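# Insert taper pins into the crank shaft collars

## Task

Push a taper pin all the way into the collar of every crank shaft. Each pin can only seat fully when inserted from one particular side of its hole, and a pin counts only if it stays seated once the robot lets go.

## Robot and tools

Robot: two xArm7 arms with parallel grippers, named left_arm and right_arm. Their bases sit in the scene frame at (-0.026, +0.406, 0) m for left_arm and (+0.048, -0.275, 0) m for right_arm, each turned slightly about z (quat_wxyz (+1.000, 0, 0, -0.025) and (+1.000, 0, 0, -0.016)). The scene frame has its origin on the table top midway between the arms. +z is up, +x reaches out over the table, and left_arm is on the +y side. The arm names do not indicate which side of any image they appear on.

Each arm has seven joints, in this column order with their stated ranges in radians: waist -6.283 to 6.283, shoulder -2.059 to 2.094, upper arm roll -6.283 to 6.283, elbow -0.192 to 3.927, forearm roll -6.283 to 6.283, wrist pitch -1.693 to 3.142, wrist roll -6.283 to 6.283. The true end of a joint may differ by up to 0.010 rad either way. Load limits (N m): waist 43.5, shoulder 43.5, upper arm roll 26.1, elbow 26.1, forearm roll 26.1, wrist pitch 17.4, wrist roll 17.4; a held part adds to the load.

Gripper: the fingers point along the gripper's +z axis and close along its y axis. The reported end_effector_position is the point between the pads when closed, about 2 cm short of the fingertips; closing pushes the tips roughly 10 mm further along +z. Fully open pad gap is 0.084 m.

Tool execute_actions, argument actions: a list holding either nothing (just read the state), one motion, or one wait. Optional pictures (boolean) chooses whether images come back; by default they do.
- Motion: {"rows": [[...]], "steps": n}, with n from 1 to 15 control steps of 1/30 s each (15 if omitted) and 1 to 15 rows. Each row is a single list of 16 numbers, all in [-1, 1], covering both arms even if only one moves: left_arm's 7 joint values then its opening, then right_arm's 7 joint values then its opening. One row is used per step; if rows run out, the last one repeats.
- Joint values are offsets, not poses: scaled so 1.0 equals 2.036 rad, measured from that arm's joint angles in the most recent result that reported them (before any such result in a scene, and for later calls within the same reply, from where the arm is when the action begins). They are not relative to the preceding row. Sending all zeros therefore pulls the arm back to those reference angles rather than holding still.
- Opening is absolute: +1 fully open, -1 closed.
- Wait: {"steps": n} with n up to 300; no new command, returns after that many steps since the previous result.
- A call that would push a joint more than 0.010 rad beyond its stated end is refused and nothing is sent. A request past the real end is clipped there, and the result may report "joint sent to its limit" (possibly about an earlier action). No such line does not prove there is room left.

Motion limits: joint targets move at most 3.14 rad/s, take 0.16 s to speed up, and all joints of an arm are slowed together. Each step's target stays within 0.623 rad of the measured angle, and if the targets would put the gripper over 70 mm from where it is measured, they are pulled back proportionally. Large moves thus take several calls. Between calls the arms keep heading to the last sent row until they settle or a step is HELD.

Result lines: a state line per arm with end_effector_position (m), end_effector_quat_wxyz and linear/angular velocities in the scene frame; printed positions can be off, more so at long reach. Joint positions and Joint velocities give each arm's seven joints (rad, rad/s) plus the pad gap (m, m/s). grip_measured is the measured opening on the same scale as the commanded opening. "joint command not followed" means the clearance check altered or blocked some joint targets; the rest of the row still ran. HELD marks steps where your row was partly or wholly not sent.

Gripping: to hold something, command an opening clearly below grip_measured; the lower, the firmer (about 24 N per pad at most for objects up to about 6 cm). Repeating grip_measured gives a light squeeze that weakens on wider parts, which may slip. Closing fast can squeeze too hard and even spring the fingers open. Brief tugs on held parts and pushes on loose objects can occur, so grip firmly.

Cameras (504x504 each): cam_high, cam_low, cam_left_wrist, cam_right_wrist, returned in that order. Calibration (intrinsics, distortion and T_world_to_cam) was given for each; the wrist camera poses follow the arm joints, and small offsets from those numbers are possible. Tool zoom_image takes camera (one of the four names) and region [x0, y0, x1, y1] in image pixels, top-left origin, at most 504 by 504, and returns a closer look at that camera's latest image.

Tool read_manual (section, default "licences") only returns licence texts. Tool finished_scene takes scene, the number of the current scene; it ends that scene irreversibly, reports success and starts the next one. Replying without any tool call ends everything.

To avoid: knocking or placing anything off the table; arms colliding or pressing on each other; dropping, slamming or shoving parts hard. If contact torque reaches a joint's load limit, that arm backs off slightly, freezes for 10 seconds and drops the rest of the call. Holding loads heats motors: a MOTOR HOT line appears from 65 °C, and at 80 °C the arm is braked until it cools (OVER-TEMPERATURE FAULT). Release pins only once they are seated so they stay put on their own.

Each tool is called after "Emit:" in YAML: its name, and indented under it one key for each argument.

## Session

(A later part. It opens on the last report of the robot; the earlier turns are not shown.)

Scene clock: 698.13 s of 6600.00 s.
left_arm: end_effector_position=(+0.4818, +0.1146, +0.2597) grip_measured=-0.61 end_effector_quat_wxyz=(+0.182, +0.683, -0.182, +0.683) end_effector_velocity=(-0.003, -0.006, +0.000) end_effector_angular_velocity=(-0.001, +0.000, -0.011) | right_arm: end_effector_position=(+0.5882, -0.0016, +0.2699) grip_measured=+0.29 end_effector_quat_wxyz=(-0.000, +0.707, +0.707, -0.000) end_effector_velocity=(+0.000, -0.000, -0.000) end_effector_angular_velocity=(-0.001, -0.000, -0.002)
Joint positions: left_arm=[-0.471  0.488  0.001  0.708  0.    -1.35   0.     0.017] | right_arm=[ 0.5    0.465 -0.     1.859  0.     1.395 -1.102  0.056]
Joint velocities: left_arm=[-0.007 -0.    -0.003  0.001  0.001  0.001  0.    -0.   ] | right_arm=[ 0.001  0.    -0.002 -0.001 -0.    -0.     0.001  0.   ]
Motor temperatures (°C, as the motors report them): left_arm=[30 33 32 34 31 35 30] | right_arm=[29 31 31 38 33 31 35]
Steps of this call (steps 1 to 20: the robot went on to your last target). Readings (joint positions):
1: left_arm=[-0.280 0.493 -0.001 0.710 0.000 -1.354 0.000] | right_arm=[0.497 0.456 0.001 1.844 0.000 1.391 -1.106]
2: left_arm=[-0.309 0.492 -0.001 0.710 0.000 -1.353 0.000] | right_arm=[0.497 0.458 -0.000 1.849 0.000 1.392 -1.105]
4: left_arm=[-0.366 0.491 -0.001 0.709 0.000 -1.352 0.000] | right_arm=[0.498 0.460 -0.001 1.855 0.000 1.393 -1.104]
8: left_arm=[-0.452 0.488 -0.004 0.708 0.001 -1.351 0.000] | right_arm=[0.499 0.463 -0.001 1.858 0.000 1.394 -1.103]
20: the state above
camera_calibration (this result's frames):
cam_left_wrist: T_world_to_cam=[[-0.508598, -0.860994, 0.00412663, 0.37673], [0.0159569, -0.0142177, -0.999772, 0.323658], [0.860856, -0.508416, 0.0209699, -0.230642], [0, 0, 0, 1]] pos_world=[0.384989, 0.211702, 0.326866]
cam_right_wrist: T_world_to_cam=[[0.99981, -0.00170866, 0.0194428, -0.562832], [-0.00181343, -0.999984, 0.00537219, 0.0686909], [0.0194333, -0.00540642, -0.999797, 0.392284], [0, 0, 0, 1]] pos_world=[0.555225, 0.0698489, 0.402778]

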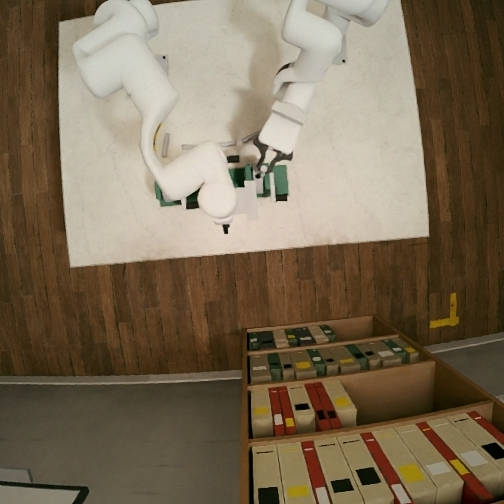

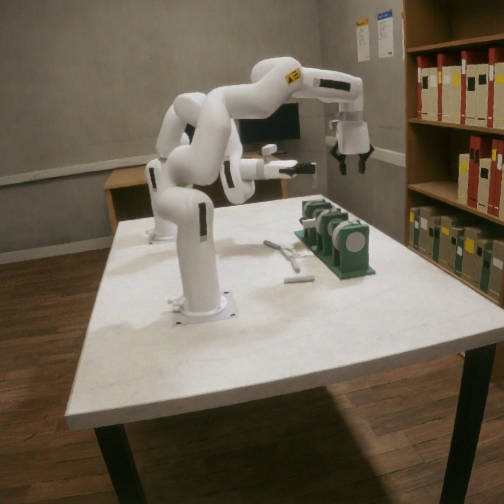

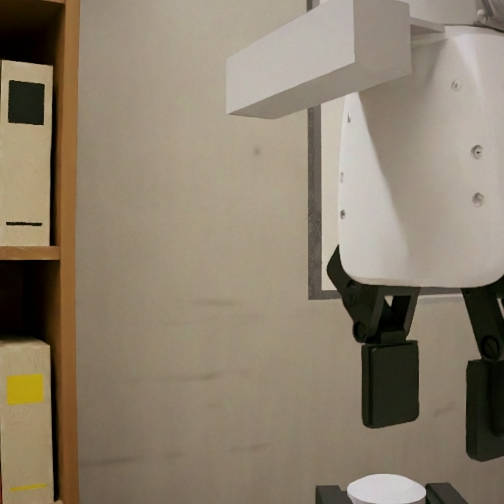

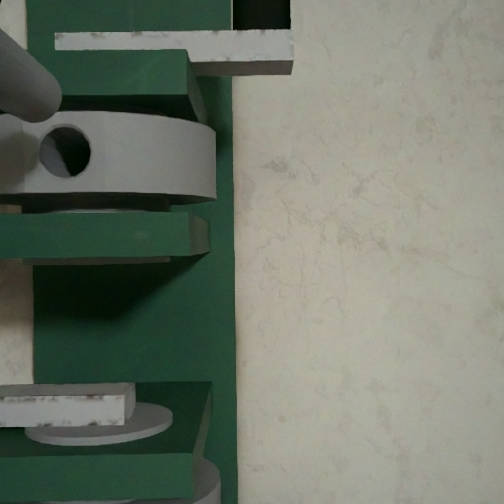

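Emit:
execute_actions:
  actions:
    - {"rows": [[-0.004,0.009,0,0.008,0,-0.003,0,-0.85, 0,0,0,0,0,0,0,0.3],[-0.0083,0.014,-0.0005,0.0172,0,-0.003,0,-0.85, 0,0,0,0,0,0,0,0.3],[-0.0083,0.02,-0.0005,0.0172,0,-0.006,0,-0.85, 0,0,0,0,0,0,0,0.3],[-0.0083,0.0262,-0.0005,0.0172,0,-0.0094,0,-0.85, 0,0,0,0,0,0,0,0.3]], "steps": 15}
  pictures: false

Emit:
execute_actions:
  actions:
    - {"steps": 8}

Scene clock: 723.33 s of 6600.00 s.
left_arm: end_effector_position=(+0.4820, +0.1025, +0.2474) grip_measured=-0.61 end_effector_quat_wxyz=(+0.188, +0.681, -0.188, +0.682) end_effector_velocity=(-0.001, -0.001, -0.002) end_effector_angular_velocity=(+0.001, +0.002, -0.003) | right_arm: end_effector_position=(+0.5882, -0.0016, +0.2699) grip_measured=+0.29 end_effector_quat_wxyz=(-0.000, +0.707, +0.707, -0.000) end_effector_velocity=(-0.000, +0.000, -0.001) end_effector_angular_velocity=(+0.000, +0.001, +0.001)
Joint positions: left_arm=[-0.488  0.541 -0.     0.743  0.    -1.369  0.     0.017] | right_arm=[ 0.5    0.465 -0.     1.859  0.     1.395 -1.102  0.056]
Joint velocities: left_arm=[-0.002  0.005 -0.001  0.001  0.    -0.003  0.    -0.   ] | right_arm=[-0.     0.001  0.     0.     0.001  0.    -0.001 -0.   ]
Motor temperatures (°C, as the motors report them): left_arm=[30 33 32 34 31 35 30] | right_arm=[29 31 31 38 33 31 35]
Steps of this call (steps 1 to 15: the robot went on to your last target; steps 16 to 90: nothing new was sent; then 21.70 s passed at rest; steps 91 to 105: all 15 steps of this action). Readings (joint positions):
91: left_arm=[-0.473 0.488 0.000 0.708 0.000 -1.350 0.000] | right_arm=[0.500 0.465 -0.000 1.859 0.000 1.395 -1.102]
92: left_arm=[-0.474 0.492 0.001 0.712 0.000 -1.352 0.000] | right_arm=[0.500 0.465 -0.000 1.859 0.000 1.395 -1.102]
94: left_arm=[-0.481 0.508 0.001 0.729 -0.000 -1.356 0.000] | right_arm=[0.500 0.465 -0.000 1.859 0.000 1.395 -1.102]
98: left_arm=[-0.488 0.536 -0.001 0.739 0.000 -1.366 0.000] | right_arm=[0.500 0.465 -0.000 1.859 0.000 1.395 -1.102]
105: the state above

Scene clock: 723.60 s of 6600.00 s.
left_arm: end_effector_position=(+0.4819, +0.1024, +0.2471) grip_measured=-0.61 end_effector_quat_wxyz=(+0.188, +0.682, -0.188, +0.682) end_effector_velocity=(+0.000, -0.000, -0.001) end_effector_angular_velocity=(-0.000, +0.001, -0.000) | right_arm: end_effector_position=(+0.5882, -0.0016, +0.2699) grip_measured=+0.29 end_effector_quat_wxyz=(-0.000, +0.707, +0.707, -0.000) end_effector_velocity=(+0.000, +0.000, +0.001) end_effector_angular_velocity=(+0.002, -0.002, +0.001)
Joint positions: left_arm=[-0.488  0.541 -0.     0.743  0.    -1.369  0.     0.017] | right_arm=[ 0.5    0.465 -0.     1.859  0.     1.395 -1.102  0.056]
Joint velocities: left_arm=[-0.     0.002 -0.     0.001 -0.    -0.001 -0.    -0.   ] | right_arm=[-0.    -0.001  0.     0.     0.001 -0.001 -0.001  0.   ]
Motor temperatures (°C, as the motors report them): left_arm=[30 33 32 34 31 35 30] | right_arm=[29 31 31 38 33 31 35]
Steps of this call (steps 1 to 8: the robot went on to your last target). Readings (joint positions):
1: left_arm=[-0.488 0.541 -0.000 0.743 0.000 -1.369 0.000] | right_arm=[0.500 0.465 -0.000 1.859 0.000 1.395 -1.102]
2: left_arm=[-0.488 0.541 -0.000 0.743 0.000 -1.369 0.000] | right_arm=[0.500 0.465 -0.000 1.859 0.000 1.395 -1.102]
4: left_arm=[-0.488 0.541 -0.000 0.743 0.000 -1.369 0.000] | right_arm=[0.500 0.465 -0.000 1.859 0.000 1.395 -1.102]
8: the state above
camera_calibration (this result's frames):
cam_left_wrist: T_world_to_cam=[[-0.523785, -0.851838, 0.00460752, 0.372621], [0.0162513, -0.0154003, -0.999749, 0.310907], [0.851696, -0.523579, 0.0219099, -0.231001], [0, 0, 0, 1]] pos_world=[0.386863, 0.201254, 0.314173]
cam_right_wrist: T_world_to_cam=[[0.99981, -0.00170832, 0.0194424, -0.562831], [-0.00181309, -0.999984, 0.00537211, 0.0686909], [0.0194329, -0.00540634, -0.999797, 0.392284], [0, 0, 0, 1]] pos_world=[0.555225, 0.0698491, 0.402778]

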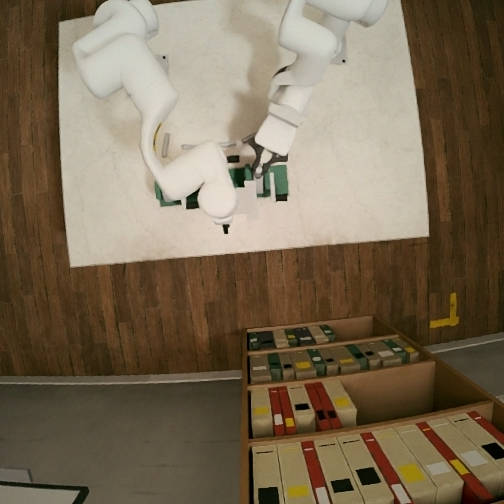

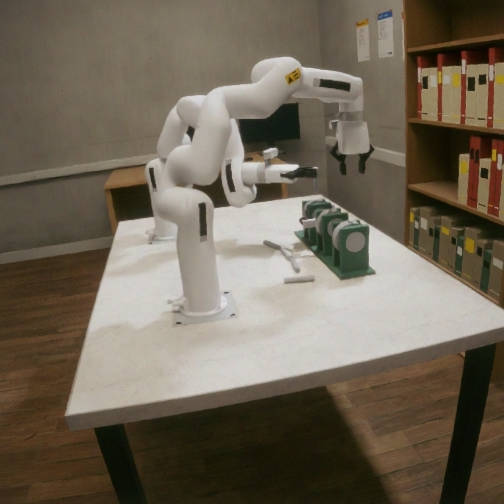

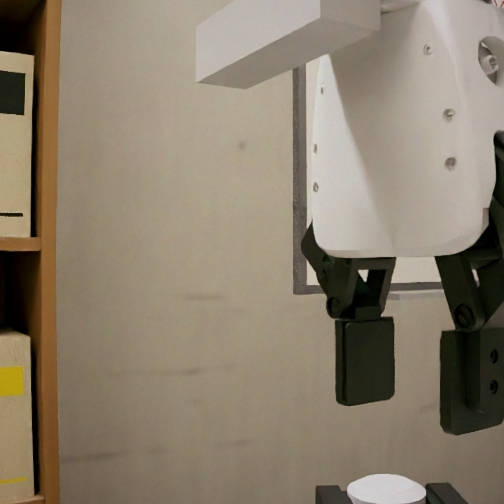

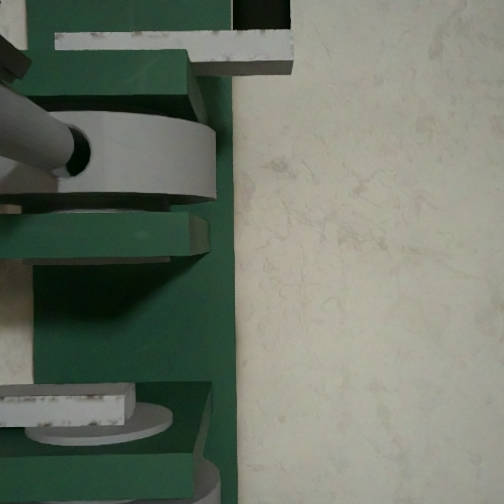

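Emit:
execute_actions:
  actions: []

Scene clock: 751.17 s of 6600.00 s.
left_arm: end_effector_position=(+0.4819, +0.1024, +0.2470) grip_measured=-0.61 end_effector_quat_wxyz=(+0.188, +0.682, -0.188, +0.682) end_effector_velocity=(-0.000, -0.000, -0.000) end_effector_angular_velocity=(+0.000, -0.000, -0.001) | right_arm: end_effector_position=(+0.5882, -0.0016, +0.2699) grip_measured=+0.29 end_effector_quat_wxyz=(-0.000, +0.707, +0.707, -0.000) end_effector_velocity=(+0.000, -0.000, +0.000) end_effector_angular_velocity=(+0.001, -0.001, -0.002)
Joint positions: left_arm=[-0.488  0.541 -0.     0.743  0.    -1.369  0.     0.017] | right_arm=[ 0.5    0.465 -0.     1.859  0.     1.395 -1.102  0.056]
Joint velocities: left_arm=[-0.     0.    -0.    -0.001  0.001 -0.001  0.     0.   ] | right_arm=[ 0.001  0.    -0.001  0.001  0.    -0.     0.001 -0.   ]
Motor temperatures (°C, as the motors report them): left_arm=[30 33 32 34 31 35 30] | right_arm=[29 32 31 38 33 31 35]
Steps of this call (steps 1 to 15: the robot went on to your last target; steps 16 to 90: nothing new was sent; then 24.57 s passed at rest). Readings (joint positions):
1: left_arm=[-0.488 0.541 -0.000 0.743 0.000 -1.369 0.000] | right_arm=[0.500 0.465 -0.000 1.859 0.000 1.395 -1.102]
2: left_arm=[-0.488 0.541 -0.000 0.743 0.000 -1.369 0.000] | right_arm=[0.500 0.465 -0.000 1.859 0.000 1.395 -1.102]
4: left_arm=[-0.488 0.541 -0.000 0.743 0.000 -1.369 0.000] | right_arm=[0.500 0.465 -0.000 1.859 0.000 1.395 -1.102]
8: left_arm=[-0.488 0.541 -0.000 0.743 0.000 -1.369 0.000] | right_arm=[0.500 0.465 -0.000 1.859 0.000 1.395 -1.102]
90: the state above
All arms were judged still, so your last target was given up. Only a new action makes them travel on or press farther. Fingers that are still opening or closing keep moving.
camera_calibration (this result's frames):
cam_left_wrist: T_world_to_cam=[[-0.52383, -0.85181, 0.00461704, 0.372607], [0.0161434, -0.0153465, -0.999752, 0.310879], [0.85167, -0.523626, 0.0217901, -0.230954], [0, 0, 0, 1]] pos_world=[0.386861, 0.201228, 0.314114]
cam_right_wrist: T_world_to_cam=[[0.99981, -0.00170889, 0.0194429, -0.562832], [-0.00181366, -0.999984, 0.00537207, 0.068691], [0.0194334, -0.00540631, -0.999797, 0.392284], [0, 0, 0, 1]] pos_world=[0.555226, 0.0698489, 0.402778]

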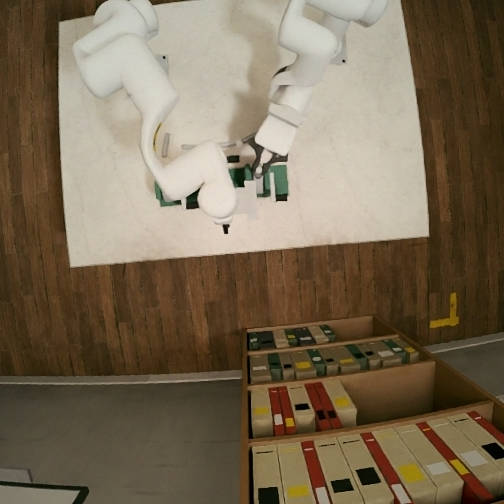

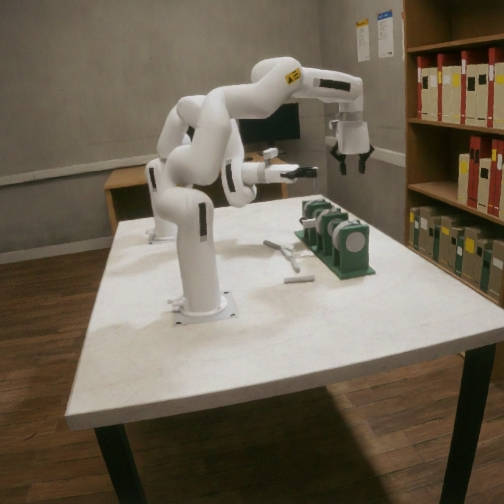

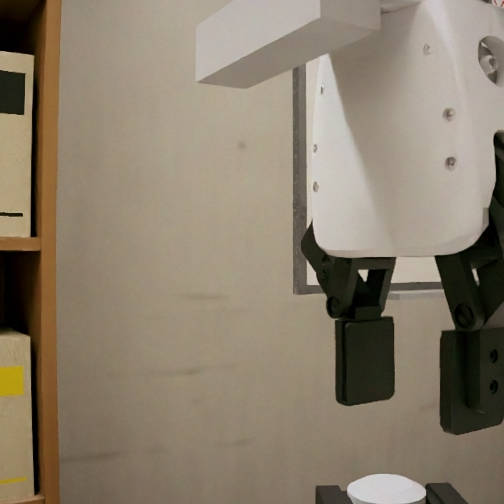

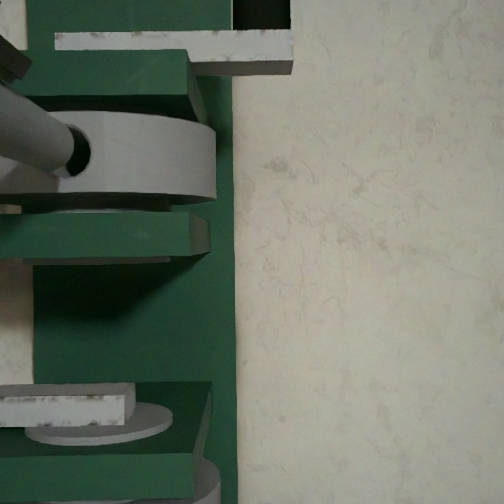

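Emit:
zoom_image:
  camera: "cam_right_wrist"
  region: [0, 80, 160, 240]

Region (0, 80, 160, 240) of cam_right_wrist's 504x504 image, scaled by 3.150, with more detail than that image has.

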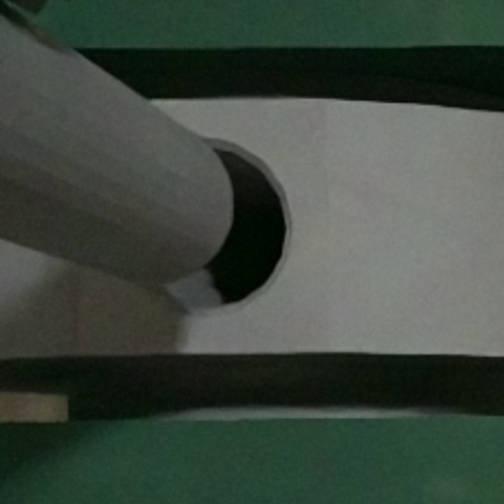

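Emit:
execute_actions:
  actions:
    - {"rows": [[0.001,0.0208,0,0.0086,0,-0.0123,0,-1, 0,0,0,0,0,0,0,0.3]], "steps": 15}

Emit:
zoom_image:
  camera: "cam_right_wrist"
  region: [0, 80, 160, 240]

Scene clock: 766.37 s of 6600.00 s.
left_arm: end_effector_position=(+0.4837, +0.1027, +0.2353) grip_measured=-0.61 end_effector_quat_wxyz=(+0.188, +0.682, -0.187, +0.682) end_effector_velocity=(-0.000, +0.000, -0.002) end_effector_angular_velocity=(+0.002, +0.002, +0.001) | right_arm: end_effector_position=(+0.5882, -0.0016, +0.2699) grip_measured=+0.29 end_effector_quat_wxyz=(-0.000, +0.707, +0.707, -0.000) end_effector_velocity=(+0.001, -0.002, -0.001) end_effector_angular_velocity=(-0.002, +0.001, -0.001)
Joint positions: left_arm=[-0.486  0.583 -0.     0.76   0.    -1.394  0.     0.017] | right_arm=[ 0.5    0.465 -0.     1.859  0.     1.395 -1.102  0.056]
Joint velocities: left_arm=[ 0.     0.003  0.    -0.    -0.    -0.001  0.001  0.   ] | right_arm=[-0.001  0.    -0.002 -0.002  0.    -0.    -0.002  0.   ]
Motor temperatures (°C, as the motors report them): left_arm=[30 33 32 34 31 35 30] | right_arm=[29 32 31 39 33 31 35]
Steps of this call (steps 1 to 90: nothing new was sent; then 11.70 s passed at rest; steps 91 to 105: all 15 steps of this action). Readings (joint positions):
91: left_arm=[-0.488 0.542 -0.000 0.743 0.000 -1.370 0.000] | right_arm=[0.500 0.465 -0.000 1.859 0.000 1.395 -1.102]
92: left_arm=[-0.488 0.546 -0.001 0.746 0.000 -1.374 0.000] | right_arm=[0.500 0.465 -0.000 1.859 0.000 1.395 -1.102]
94: left_arm=[-0.487 0.567 -0.001 0.755 0.000 -1.384 0.000] | right_arm=[0.500 0.465 -0.000 1.859 0.000 1.395 -1.102]
98: left_arm=[-0.486 0.582 -0.000 0.759 0.000 -1.392 0.000] | right_arm=[0.500 0.465 -0.000 1.859 0.000 1.395 -1.102]
105: the state above
camera_calibration (this result's frames):
cam_left_wrist: T_world_to_cam=[[-0.522132, -0.852852, 0.00463967, 0.373139], [0.0166212, -0.0156146, -0.99974, 0.298965], [0.852703, -0.521919, 0.0223283, -0.232801], [0, 0, 0, 1]] pos_world=[0.388368, 0.201397, 0.302354]
cam_right_wrist: T_world_to_cam=[[0.99981, -0.00170885, 0.0194428, -0.562832], [-0.00181362, -0.999984, 0.00537222, 0.0686909], [0.0194333, -0.00540646, -0.999797, 0.392284], [0, 0, 0, 1]] pos_world=[0.555226, 0.0698488, 0.402778]

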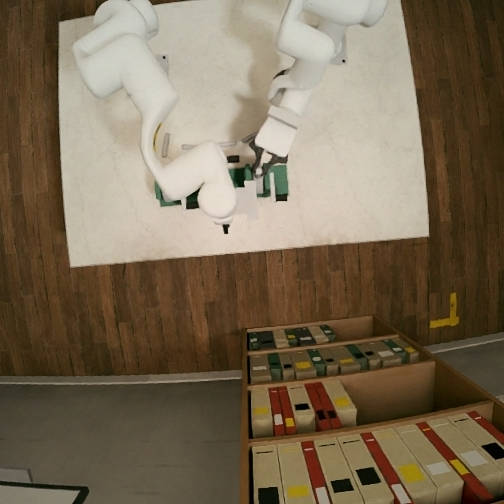

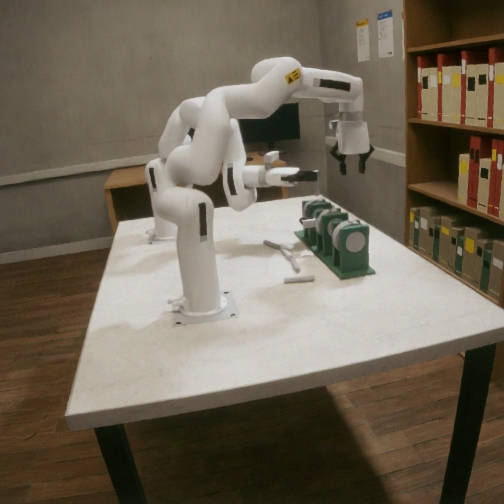

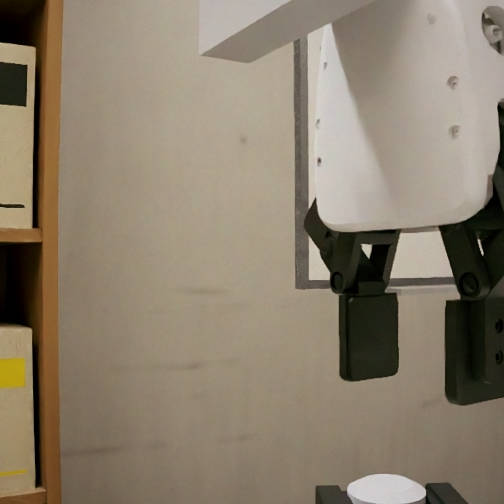

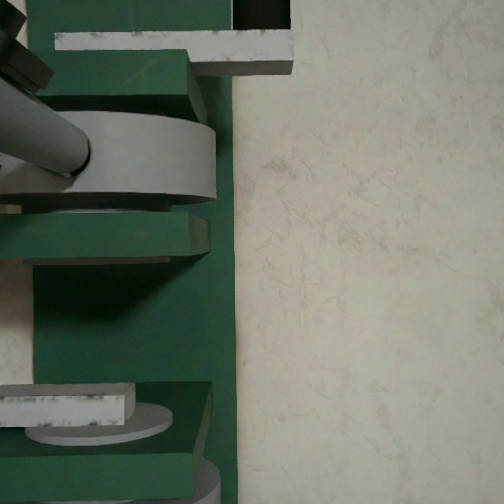

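Region (0, 80, 160, 240) of cam_right_wrist's 504x504 image, scaled by 3.150, with more detail than that image has.

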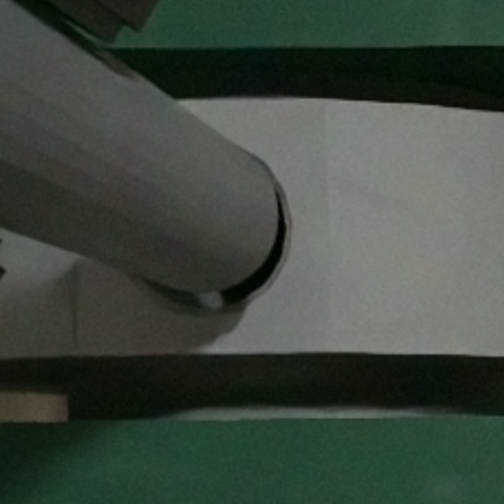

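Emit:
execute_actions:
  actions:
    - {"rows": [[0,0.0126,0,0.005,0,-0.008,0,-1, 0,0,0,0,0,0,0,0.3],[0,0.0126,0,0.005,0,-0.008,0,-1, 0,0,0,0,0,0,0,0.3],[0,0.0126,0,0.005,0,-0.008,0,-1, 0,0,0,0,0,0,0,0.3],[0,0.0126,0,0.005,0,-0.008,0,-1, 0,0,0,0,0,0,0,0.3],[0,0.0252,0,0.0097,0,-0.0156,0,-1, 0,0,0,0,0,0,0,0.3]], "steps": 15}

Emit:
zoom_image:
  camera: "cam_right_wrist"
  region: [0, 40, 200, 240]

Scene clock: 774.57 s of 6600.00 s.
left_arm: end_effector_position=(+0.4841, +0.1024, +0.2210) grip_measured=-0.61 end_effector_quat_wxyz=(+0.188, +0.681, -0.187, +0.682) end_effector_velocity=(+0.000, +0.000, -0.001) end_effector_angular_velocity=(-0.002, -0.001, +0.000) | right_arm: end_effector_position=(+0.5882, -0.0016, +0.2699) grip_measured=+0.29 end_effector_quat_wxyz=(-0.000, +0.707, +0.707, -0.000) end_effector_velocity=(+0.000, -0.000, +0.000) end_effector_angular_velocity=(-0.000, -0.001, -0.002)
Joint positions: left_arm=[-0.486  0.633 -0.001  0.78   0.    -1.426  0.     0.017] | right_arm=[ 0.5    0.465 -0.     1.859  0.     1.395 -1.102  0.056]
Joint velocities: left_arm=[-0.     0.005  0.     0.003 -0.    -0.005 -0.001  0.   ] | right_arm=[-0.    -0.    -0.001 -0.    -0.    -0.001  0.001  0.   ]
Motor temperatures (°C, as the motors report them): left_arm=[30 33 32 34 31 35 30] | right_arm=[29 32 31 39 33 31 35]
Steps of this call (steps 1 to 15: the robot went on to your last target; steps 16 to 90: nothing new was sent; then 4.70 s passed at rest; steps 91 to 105: all 15 steps of this action). Readings (joint positions):
91: left_arm=[-0.486 0.584 -0.000 0.761 0.000 -1.395 0.000] | right_arm=[0.500 0.465 -0.000 1.859 0.000 1.395 -1.102]
92: left_arm=[-0.486 0.588 -0.001 0.763 0.000 -1.398 0.000] | right_arm=[0.500 0.465 -0.000 1.859 0.000 1.395 -1.102]
94: left_arm=[-0.486 0.600 -0.000 0.767 0.000 -1.405 0.000] | right_arm=[0.500 0.465 -0.000 1.859 0.000 1.395 -1.102]
98: left_arm=[-0.486 0.625 -0.000 0.776 0.000 -1.419 0.000] | right_arm=[0.500 0.465 -0.000 1.859 0.000 1.395 -1.102]
105: the state above
camera_calibration (this result's frames):
cam_left_wrist: T_world_to_cam=[[-0.522188, -0.852817, 0.00467523, 0.373191], [0.0175106, -0.0162024, -0.999715, 0.284256], [0.85265, -0.521958, 0.0233941, -0.2332], [0, 0, 0, 1]] pos_world=[0.388737, 0.201148, 0.287886]
cam_right_wrist: T_world_to_cam=[[0.99981, -0.0017089, 0.0194428, -0.562832], [-0.00181367, -0.999984, 0.0053723, 0.0686909], [0.0194333, -0.00540654, -0.999797, 0.392284], [0, 0, 0, 1]] pos_world=[0.555226, 0.0698488, 0.402778]

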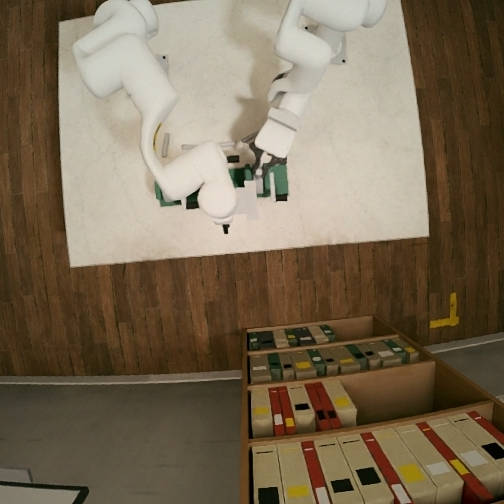

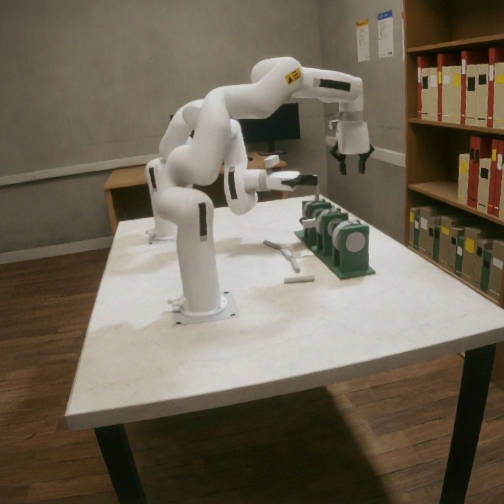

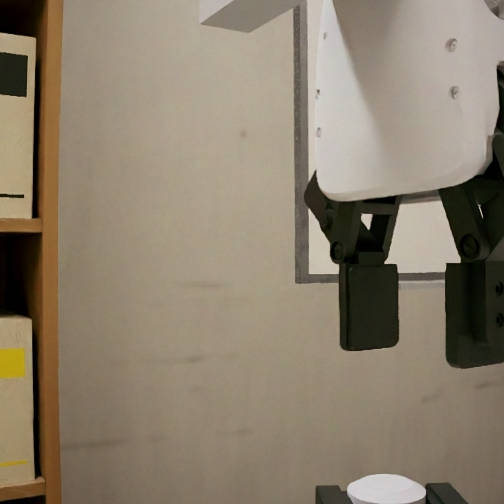

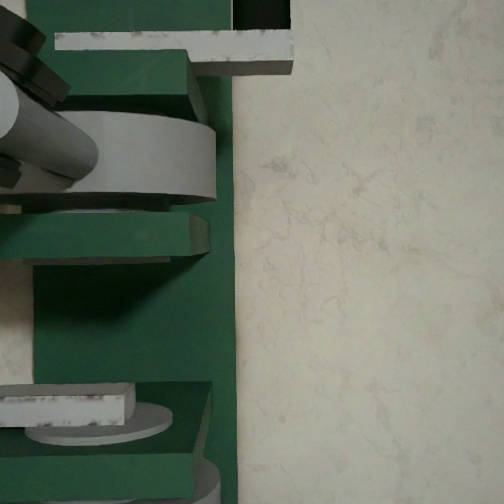

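Region (0, 40, 200, 240) of cam_right_wrist's 504x504 image, scaled by 2.520, with more detail than that image has.

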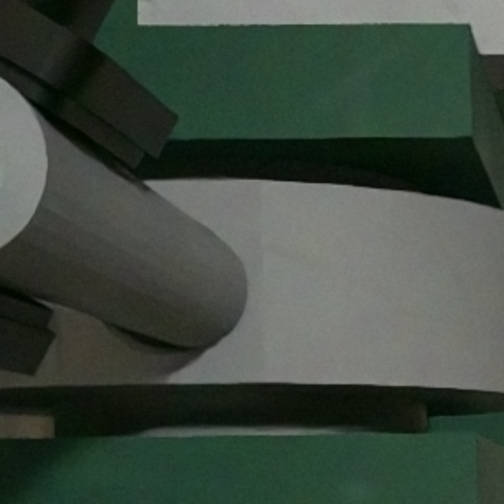

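Emit:
execute_actions:
  actions:
    - {"rows": [[0,0.008,0,0.0033,0,-0.005,0,-1, 0,0,0,0,0,0,0,0.3],[0,0.008,0,0.0033,0,-0.005,0,-1, 0,0,0,0,0,0,0,0.3],[0,0.016,0,0.0066,0,-0.01,0,-1, 0,0,0,0,0,0,0,0.3],[0,0.016,0,0.0066,0,-0.01,0,-1, 0,0,0,0,0,0,0,0.3],[0,0.025,0,0.0099,0,-0.0151,0,-1, 0,0,0,0,0,0,0,0.3]], "steps": 15}

Emit:
zoom_image:
  camera: "cam_right_wrist"
  region: [0, 40, 200, 240]

Scene clock: 782.63 s of 6600.00 s.
left_arm: end_effector_position=(+0.4844, +0.1029, +0.2063) grip_measured=-0.61 end_effector_quat_wxyz=(+0.187, +0.681, -0.187, +0.683) end_effector_velocity=(-0.000, -0.000, -0.000) end_effector_angular_velocity=(-0.001, -0.003, -0.000) | right_arm: end_effector_position=(+0.5882, -0.0016, +0.2699) grip_measured=+0.29 end_effector_quat_wxyz=(-0.000, +0.707, +0.707, -0.000) end_effector_velocity=(-0.000, +0.001, +0.001) end_effector_angular_velocity=(+0.001, -0.000, +0.002)
Joint positions: left_arm=[-0.486  0.683 -0.     0.8   -0.    -1.456  0.     0.017] | right_arm=[ 0.5    0.465 -0.     1.859  0.     1.395 -1.102  0.056]
Joint velocities: left_arm=[-0.     0.005 -0.     0.003 -0.    -0.005  0.001  0.   ] | right_arm=[-0.001 -0.001  0.002  0.     0.     0.    -0.001  0.   ]
Motor temperatures (°C, as the motors report them): left_arm=[30 33 32 34 31 35 30] | right_arm=[29 32 31 39 33 31 35]
Steps of this call (steps 1 to 15: the robot went on to your last target; steps 16 to 90: nothing new was sent; then 4.57 s passed at rest; steps 91 to 105: all 15 steps of this action). Readings (joint positions):
91: left_arm=[-0.486 0.635 -0.000 0.780 0.000 -1.426 0.000] | right_arm=[0.500 0.465 -0.000 1.859 0.000 1.395 -1.102]
92: left_arm=[-0.486 0.638 -0.001 0.782 0.000 -1.429 0.000] | right_arm=[0.500 0.465 -0.000 1.859 0.000 1.395 -1.102]
94: left_arm=[-0.486 0.647 -0.000 0.788 0.000 -1.437 0.000] | right_arm=[0.500 0.465 -0.000 1.859 0.000 1.395 -1.102]
98: left_arm=[-0.486 0.678 0.000 0.795 -0.000 -1.450 0.000] | right_arm=[0.500 0.465 -0.000 1.859 0.000 1.395 -1.102]
105: the state above
camera_calibration (this result's frames):
cam_left_wrist: T_world_to_cam=[[-0.521301, -0.853362, 0.00433811, 0.373502], [0.0178479, -0.015985, -0.999713, 0.269385], [0.853186, -0.521074, 0.0235637, -0.233253], [0, 0, 0, 1]] pos_world=[0.388907, 0.201496, 0.273184]
cam_right_wrist: T_world_to_cam=[[0.99981, -0.00170909, 0.0194426, -0.562831], [-0.00181386, -0.999984, 0.00537237, 0.0686909], [0.0194331, -0.00540661, -0.999797, 0.392284], [0, 0, 0, 1]] pos_world=[0.555226, 0.0698488, 0.402778]

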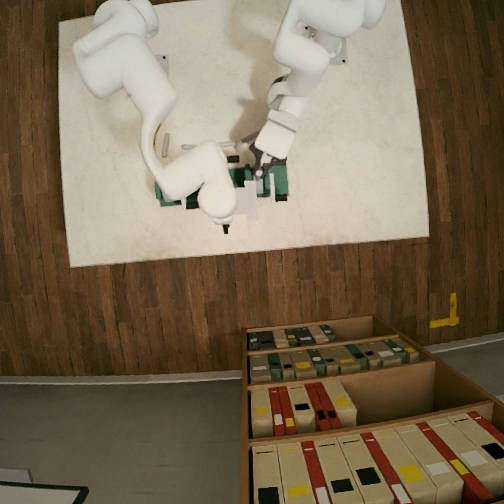

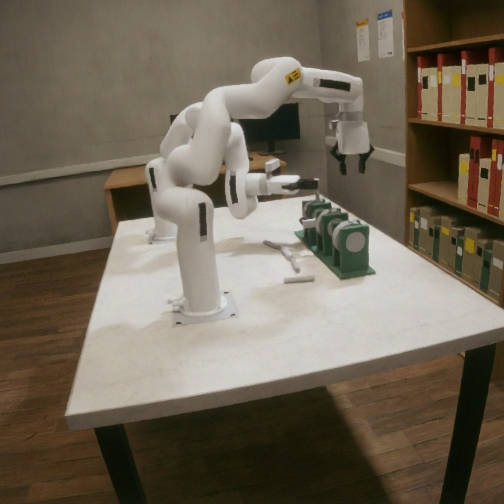

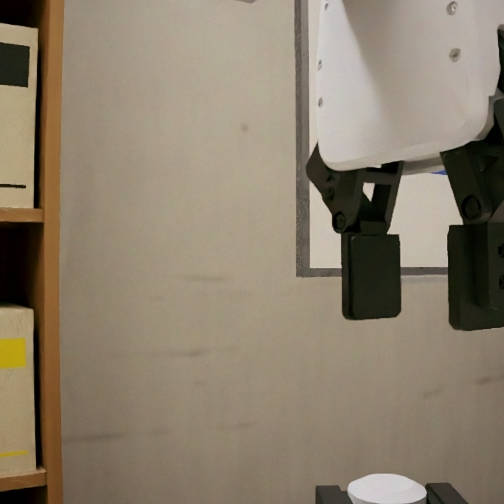

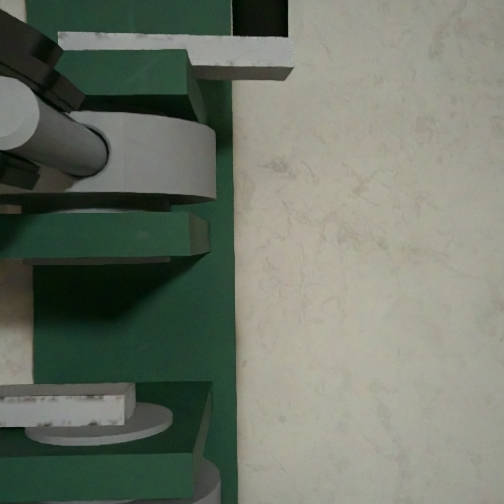

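Region (0, 40, 200, 240) of cam_right_wrist's 504x504 image, scaled by 2.520, with more detail than that image has.

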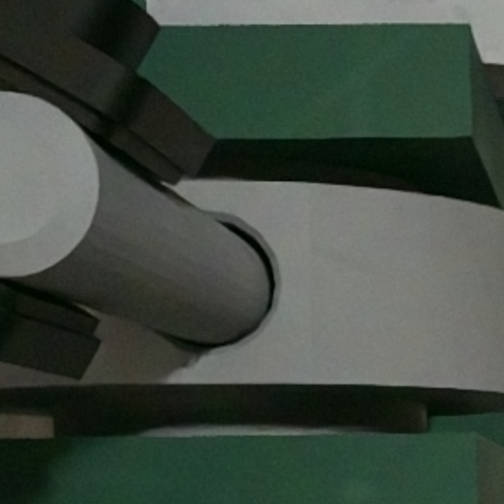

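Emit:
execute_actions:
  actions:
    - {"rows": [[0,0,0,0,0,0,0,-0.4, 0,0,0,0,0,0,0,0.3],[0,0,0,0,0,0,0,-0.2, 0,0,0,0,0,0,0,0.3],[0,0,0,0,0,0,0,0.1, 0,0,0,0,0,0,0,0.3]], "steps": 15}

Emit:
zoom_image:
  camera: "cam_right_wrist"
  region: [0, 40, 200, 240]

Scene clock: 786.40 s of 6600.00 s.
left_arm: end_effector_position=(+0.4842, +0.1026, +0.2060) grip_measured=+0.09 end_effector_quat_wxyz=(+0.187, +0.681, -0.187, +0.682) end_effector_velocity=(+0.001, +0.002, +0.000) end_effector_angular_velocity=(+0.001, -0.002, +0.004) | right_arm: end_effector_position=(+0.5882, -0.0016, +0.2699) grip_measured=+0.29 end_effector_quat_wxyz=(-0.000, +0.707, +0.707, -0.000) end_effector_velocity=(+0.000, +0.000, +0.001) end_effector_angular_velocity=(+0.000, -0.001, +0.001)
Joint positions: left_arm=[-0.486  0.684 -0.     0.8   -0.    -1.456  0.     0.048] | right_arm=[ 0.5    0.465 -0.     1.859  0.     1.395 -1.102  0.056]
Joint velocities: left_arm=[ 0.002 -0.     0.002 -0.    -0.001 -0.002  0.001  0.   ] | right_arm=[-0.    -0.     0.001  0.001 -0.001  0.    -0.001 -0.   ]
Motor temperatures (°C, as the motors report them): left_arm=[30 33 32 34 32 35 30] | right_arm=[29 32 31 39 33 31 35]
Steps of this call (steps 1 to 15: the robot went on to your last target; steps 16 to 90: nothing new was sent; then 0.27 s passed at rest; steps 91 to 105: all 15 steps of this action). Readings (joint positions):
91: left_arm=[-0.486 0.684 -0.000 0.800 0.000 -1.456 0.000] | right_arm=[0.500 0.465 -0.000 1.859 0.000 1.395 -1.102]
92: left_arm=[-0.487 0.685 -0.002 0.799 0.001 -1.455 -0.000] | right_arm=[0.500 0.465 -0.000 1.859 0.000 1.395 -1.102]
94: left_arm=[-0.488 0.686 -0.003 0.797 0.001 -1.454 -0.000] | right_arm=[0.500 0.465 -0.000 1.859 0.000 1.395 -1.102]
98: left_arm=[-0.487 0.685 -0.002 0.799 0.001 -1.455 0.000] | right_arm=[0.500 0.465 -0.000 1.859 0.000 1.395 -1.102]
105: the state above
camera_calibration (this result's frames):
cam_left_wrist: T_world_to_cam=[[-0.521806, -0.853052, 0.00453216, 0.373356], [0.0171294, -0.0157894, -0.999729, 0.269412], [0.852892, -0.521587, 0.0228513, -0.232858], [0, 0, 0, 1]] pos_world=[0.388807, 0.20129, 0.272967]
cam_right_wrist: T_world_to_cam=[[0.99981, -0.001709, 0.0194425, -0.562831], [-0.00181377, -0.999984, 0.00537242, 0.0686908], [0.019433, -0.00540666, -0.999797, 0.392284], [0, 0, 0, 1]] pos_world=[0.555226, 0.0698488, 0.402778]

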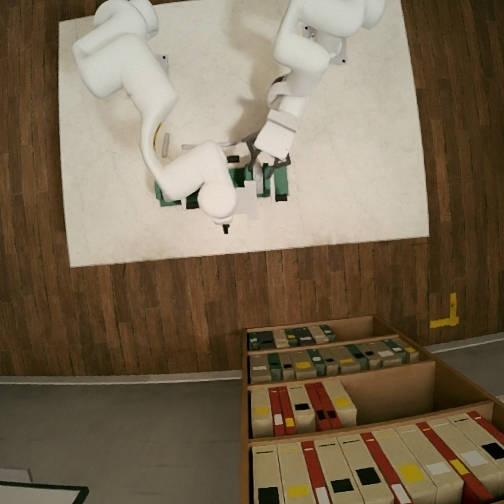

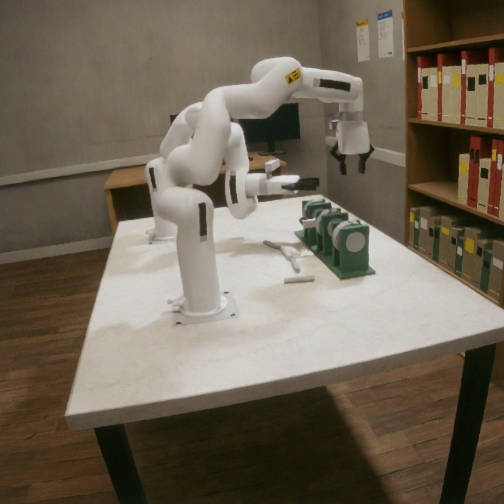

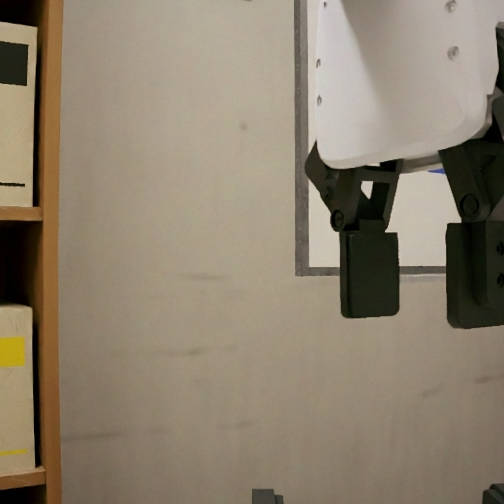

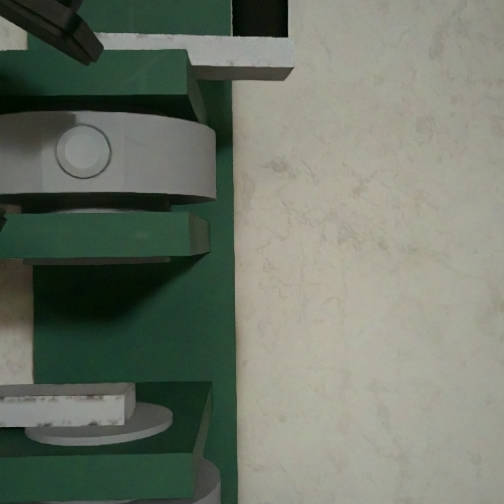

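Region (0, 40, 200, 240) of cam_right_wrist's 504x504 image, scaled by 2.520, with more detail than that image has.

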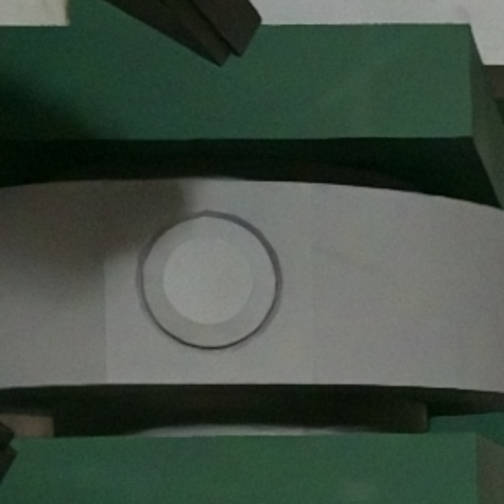

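Emit:
execute_actions:
  actions:
    - {"rows": [[-0.0707,-0.3104,0,0.0697,0,0.786,0,0.1, -0.1184,-0.0963,0,-0.1385,0,-0.0427,-0.1189,0.3]], "steps": 15}
  pictures: false

Scene clock: 848.53 s of 6600.00 s.
left_arm: end_effector_position=(+0.4968, +0.0249, +0.3616) grip_measured=+0.09 end_effector_quat_wxyz=(+0.212, +0.693, -0.226, +0.651) end_effector_velocity=(-0.032, -0.180, +0.246) end_effector_angular_velocity=(+0.599, +0.820, -0.254) | right_arm: end_effector_position=(+0.5906, -0.1466, +0.2706) grip_measured=+0.29 end_effector_quat_wxyz=(+0.000, +0.708, +0.706, +0.001) end_effector_velocity=(-0.024, +0.021, -0.013) end_effector_angular_velocity=(+0.023, +0.025, +0.129)
Joint positions: left_arm=[-0.58   0.272 -0.     0.892 -0.    -0.889  0.     0.048] | right_arm=[ 0.265  0.275 -0.001  1.586  0.     1.311 -1.336  0.056]
Joint velocities: left_arm=[-0.256 -1.126  0.002  0.247 -0.     2.389  0.    -0.   ] | right_arm=[-0.03  -0.049  0.077 -0.101  0.008 -0.034 -0.087 -0.   ]
Motor temperatures (°C, as the motors report them): left_arm=[30 33 32 33 31 35 30] | right_arm=[29 32 31 39 33 31 35]
Steps of this call (steps 1 to 15: the robot went on to your last target; steps 16 to 90: nothing new was sent; then 58.63 s passed at rest; steps 91 to 105: all 15 steps of this action). Readings (joint positions):
91: left_arm=[-0.486 0.683 -0.000 0.800 -0.000 -1.455 0.000] | right_arm=[0.499 0.465 0.000 1.859 0.000 1.394 -1.103]
92: left_arm=[-0.487 0.679 0.000 0.800 -0.000 -1.449 0.000] | right_arm=[0.495 0.461 0.002 1.853 0.001 1.392 -1.108]
94: left_arm=[-0.496 0.638 0.002 0.807 -0.000 -1.402 0.000] | right_arm=[0.463 0.432 0.008 1.808 0.001 1.378 -1.147]
98: left_arm=[-0.526 0.507 -0.000 0.840 -0.000 -1.266 0.000] | right_arm=[0.358 0.351 -0.003 1.696 0.000 1.344 -1.243]
105: the state above

Emit:
execute_actions:
  actions:
    - {"rows": [[-0.0246,-0.108,0,0.0246,0,0.874,-0.98,0.1, -0.003,-0.003,0,-0.0045,0,-0.0015,-0.004,0.3]], "steps": 15}
  pictures: false

Emit:
execute_actions:
  actions:
    - {"steps": 20}
  pictures: false

Scene clock: 855.63 s of 6600.00 s.
left_arm: end_effector_position=(+0.3530, +0.0994, +0.1603) grip_measured=+0.09 end_effector_quat_wxyz=(+0.041, +0.994, +0.091, +0.042) end_effector_velocity=(-0.186, +0.151, -0.106) end_effector_angular_velocity=(+0.355, +0.993, +2.944) | right_arm: end_effector_position=(+0.5897, -0.1503, +0.2704) grip_measured=+0.29 end_effector_quat_wxyz=(+0.000, +0.707, +0.707, +0.001) end_effector_velocity=(+0.000, +0.000, -0.001) end_effector_angular_velocity=(-0.001, +0.001, +0.001)
Joint positions: left_arm=[-0.63   0.053 -0.     0.942 -0.     0.771 -0.864  0.048] | right_arm=[ 0.259  0.268 -0.001  1.577  0.     1.308 -1.345  0.056]
Joint velocities: left_arm=[ 0.001  0.003  0.001 -0.002  0.     0.99  -2.964 -0.   ] | right_arm=[-0.     0.002  0.    -0.    -0.    -0.001 -0.001  0.   ]
Motor temperatures (°C, as the motors report them): left_arm=[30 33 32 34 31 35 30] | right_arm=[29 32 31 39 33 31 35]
Steps of this call (steps 1 to 45: the robot went on to your last target; steps 46 to 110: nothing new was sent; then 2.93 s passed at rest; steps 111 to 125: all 15 steps of this action). Readings (joint positions):
111: left_arm=[-0.630 0.052 -0.000 0.942 -0.000 0.145 -0.000] | right_arm=[0.259 0.269 -0.000 1.577 0.000 1.308 -1.344]
112: left_arm=[-0.630 0.052 -0.000 0.942 -0.000 0.151 -0.007] | right_arm=[0.259 0.269 -0.000 1.577 0.000 1.308 -1.344]
114: left_arm=[-0.630 0.051 -0.000 0.943 0.000 0.201 -0.057] | right_arm=[0.259 0.269 -0.001 1.577 0.000 1.308 -1.344]
118: left_arm=[-0.630 0.052 -0.000 0.942 -0.000 0.424 -0.282] | right_arm=[0.259 0.268 -0.001 1.577 0.000 1.308 -1.345]
125: the state above

Scene clock: 856.30 s of 6600.00 s.
left_arm: end_effector_position=(+0.3305, +0.1177, +0.1500) grip_measured=+0.09 end_effector_quat_wxyz=(-0.000, +0.793, +0.609, -0.000) end_effector_velocity=(-0.000, +0.000, -0.000) end_effector_angular_velocity=(+0.001, +0.002, +0.046) | right_arm: end_effector_position=(+0.5897, -0.1503, +0.2704) grip_measured=+0.29 end_effector_quat_wxyz=(+0.000, +0.707, +0.707, +0.001) end_effector_velocity=(+0.000, -0.000, +0.002) end_effector_angular_velocity=(+0.001, -0.003, -0.000)
Joint positions: left_arm=[-0.63   0.053 -0.     0.943 -0.     0.89  -1.99   0.048] | right_arm=[ 0.259  0.268 -0.001  1.577  0.     1.308 -1.345  0.056]
Joint velocities: left_arm=[ 0.     0.    -0.    -0.    -0.     0.002 -0.046 -0.   ] | right_arm=[-0.001 -0.003  0.     0.001 -0.     0.001 -0.    -0.   ]
Motor temperatures (°C, as the motors report them): left_arm=[30 33 32 34 31 35 30] | right_arm=[29 32 31 39 33 31 35]
Steps of this call (steps 1 to 20: the robot went on to your last target). Readings (joint positions):
1: left_arm=[-0.630 0.053 -0.000 0.942 -0.000 0.801 -0.963] | right_arm=[0.259 0.268 -0.001 1.577 0.000 1.308 -1.345]
2: left_arm=[-0.630 0.053 -0.000 0.942 -0.000 0.824 -1.064] | right_arm=[0.259 0.268 -0.001 1.577 0.000 1.308 -1.345]
4: left_arm=[-0.630 0.053 -0.000 0.942 -0.000 0.855 -1.265] | right_arm=[0.259 0.268 -0.001 1.577 0.000 1.308 -1.345]
8: left_arm=[-0.630 0.052 -0.000 0.943 -0.000 0.881 -1.663] | right_arm=[0.259 0.268 -0.001 1.577 0.000 1.308 -1.345]
20: the state above

Emit:
execute_actions:
  actions:
    - {"rows": [[0,0,0,0,0,0,-0.2495,0.1, 0,0,0,0,0,0,0,0.3]], "steps": 15}

Scene clock: 890.87 s of 6600.00 s.
left_arm: end_effector_position=(+0.3305, +0.1177, +0.1500) grip_measured=+0.09 end_effector_quat_wxyz=(-0.000, +0.620, +0.785, -0.000) end_effector_velocity=(+0.000, -0.000, +0.001) end_effector_angular_velocity=(-0.001, -0.001, +0.149) | right_arm: end_effector_position=(+0.5897, -0.1503, +0.2704) grip_measured=+0.29 end_effector_quat_wxyz=(+0.000, +0.707, +0.707, +0.001) end_effector_velocity=(-0.000, +0.001, +0.001) end_effector_angular_velocity=(+0.001, -0.002, +0.002)
Joint positions: left_arm=[-0.63   0.053 -0.     0.943 -0.     0.89  -2.484  0.048] | right_arm=[ 0.259  0.268 -0.001  1.577  0.     1.308 -1.345  0.056]
Joint velocities: left_arm=[ 0.    -0.001  0.     0.001 -0.     0.001 -0.149  0.   ] | right_arm=[-0.001 -0.002  0.002  0.    -0.    -0.    -0.     0.   ]
Motor temperatures (°C, as the motors report them): left_arm=[30 33 32 36 31 35 30] | right_arm=[29 32 31 39 33 31 35]
Steps of this call (steps 1 to 30: the robot went on to your last target; steps 31 to 90: nothing new was sent; then 31.07 s passed at rest; steps 91 to 105: all 15 steps of this action). Readings (joint positions):
91: left_arm=[-0.630 0.053 -0.000 0.943 -0.000 0.890 -1.995] | right_arm=[0.259 0.268 -0.001 1.577 0.000 1.308 -1.345]
92: left_arm=[-0.630 0.053 -0.000 0.943 -0.000 0.890 -2.002] | right_arm=[0.259 0.268 -0.001 1.577 0.000 1.308 -1.345]
94: left_arm=[-0.630 0.053 -0.000 0.943 -0.000 0.890 -2.052] | right_arm=[0.259 0.268 -0.001 1.577 0.000 1.308 -1.345]
98: left_arm=[-0.630 0.053 -0.000 0.943 -0.000 0.890 -2.306] | right_arm=[0.259 0.268 -0.001 1.577 0.000 1.308 -1.345]
105: the state above
camera_calibration (this result's frames):
cam_left_wrist: T_world_to_cam=[[0.971676, 0.235996, 0.0123224, -0.316616], [0.236219, -0.971456, -0.02179, 0.109626], [0.00682831, 0.0240836, -0.999687, 0.276129], [0, 0, 0, 1]] pos_world=[0.279867, 0.174567, 0.282333]
cam_right_wrist: T_world_to_cam=[[0.999772, -0.00171121, 0.0212833, -0.565129], [-0.00182375, -0.999984, 0.00526916, -0.07997], [0.021274, -0.00530677, -0.99976, 0.390828], [0, 0, 0, 1]] pos_world=[0.55654, -0.0788617, 0.403183]

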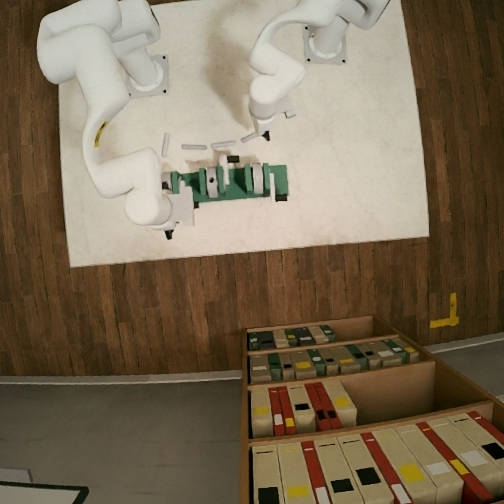

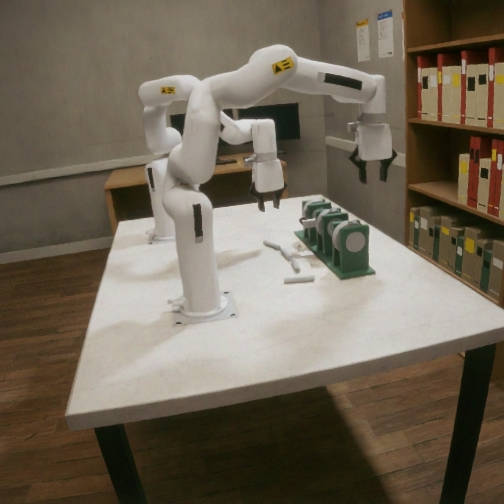

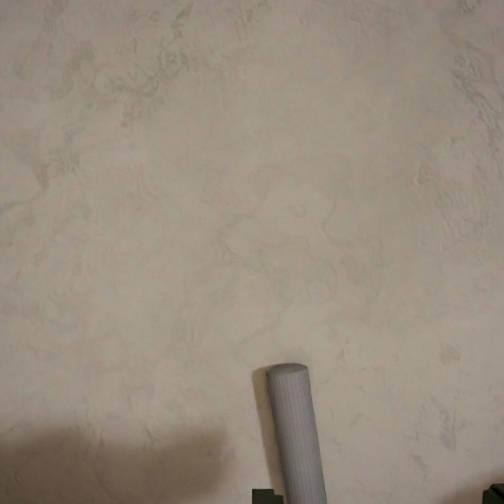

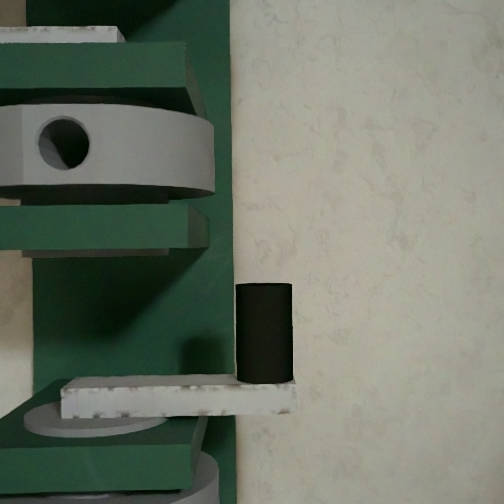

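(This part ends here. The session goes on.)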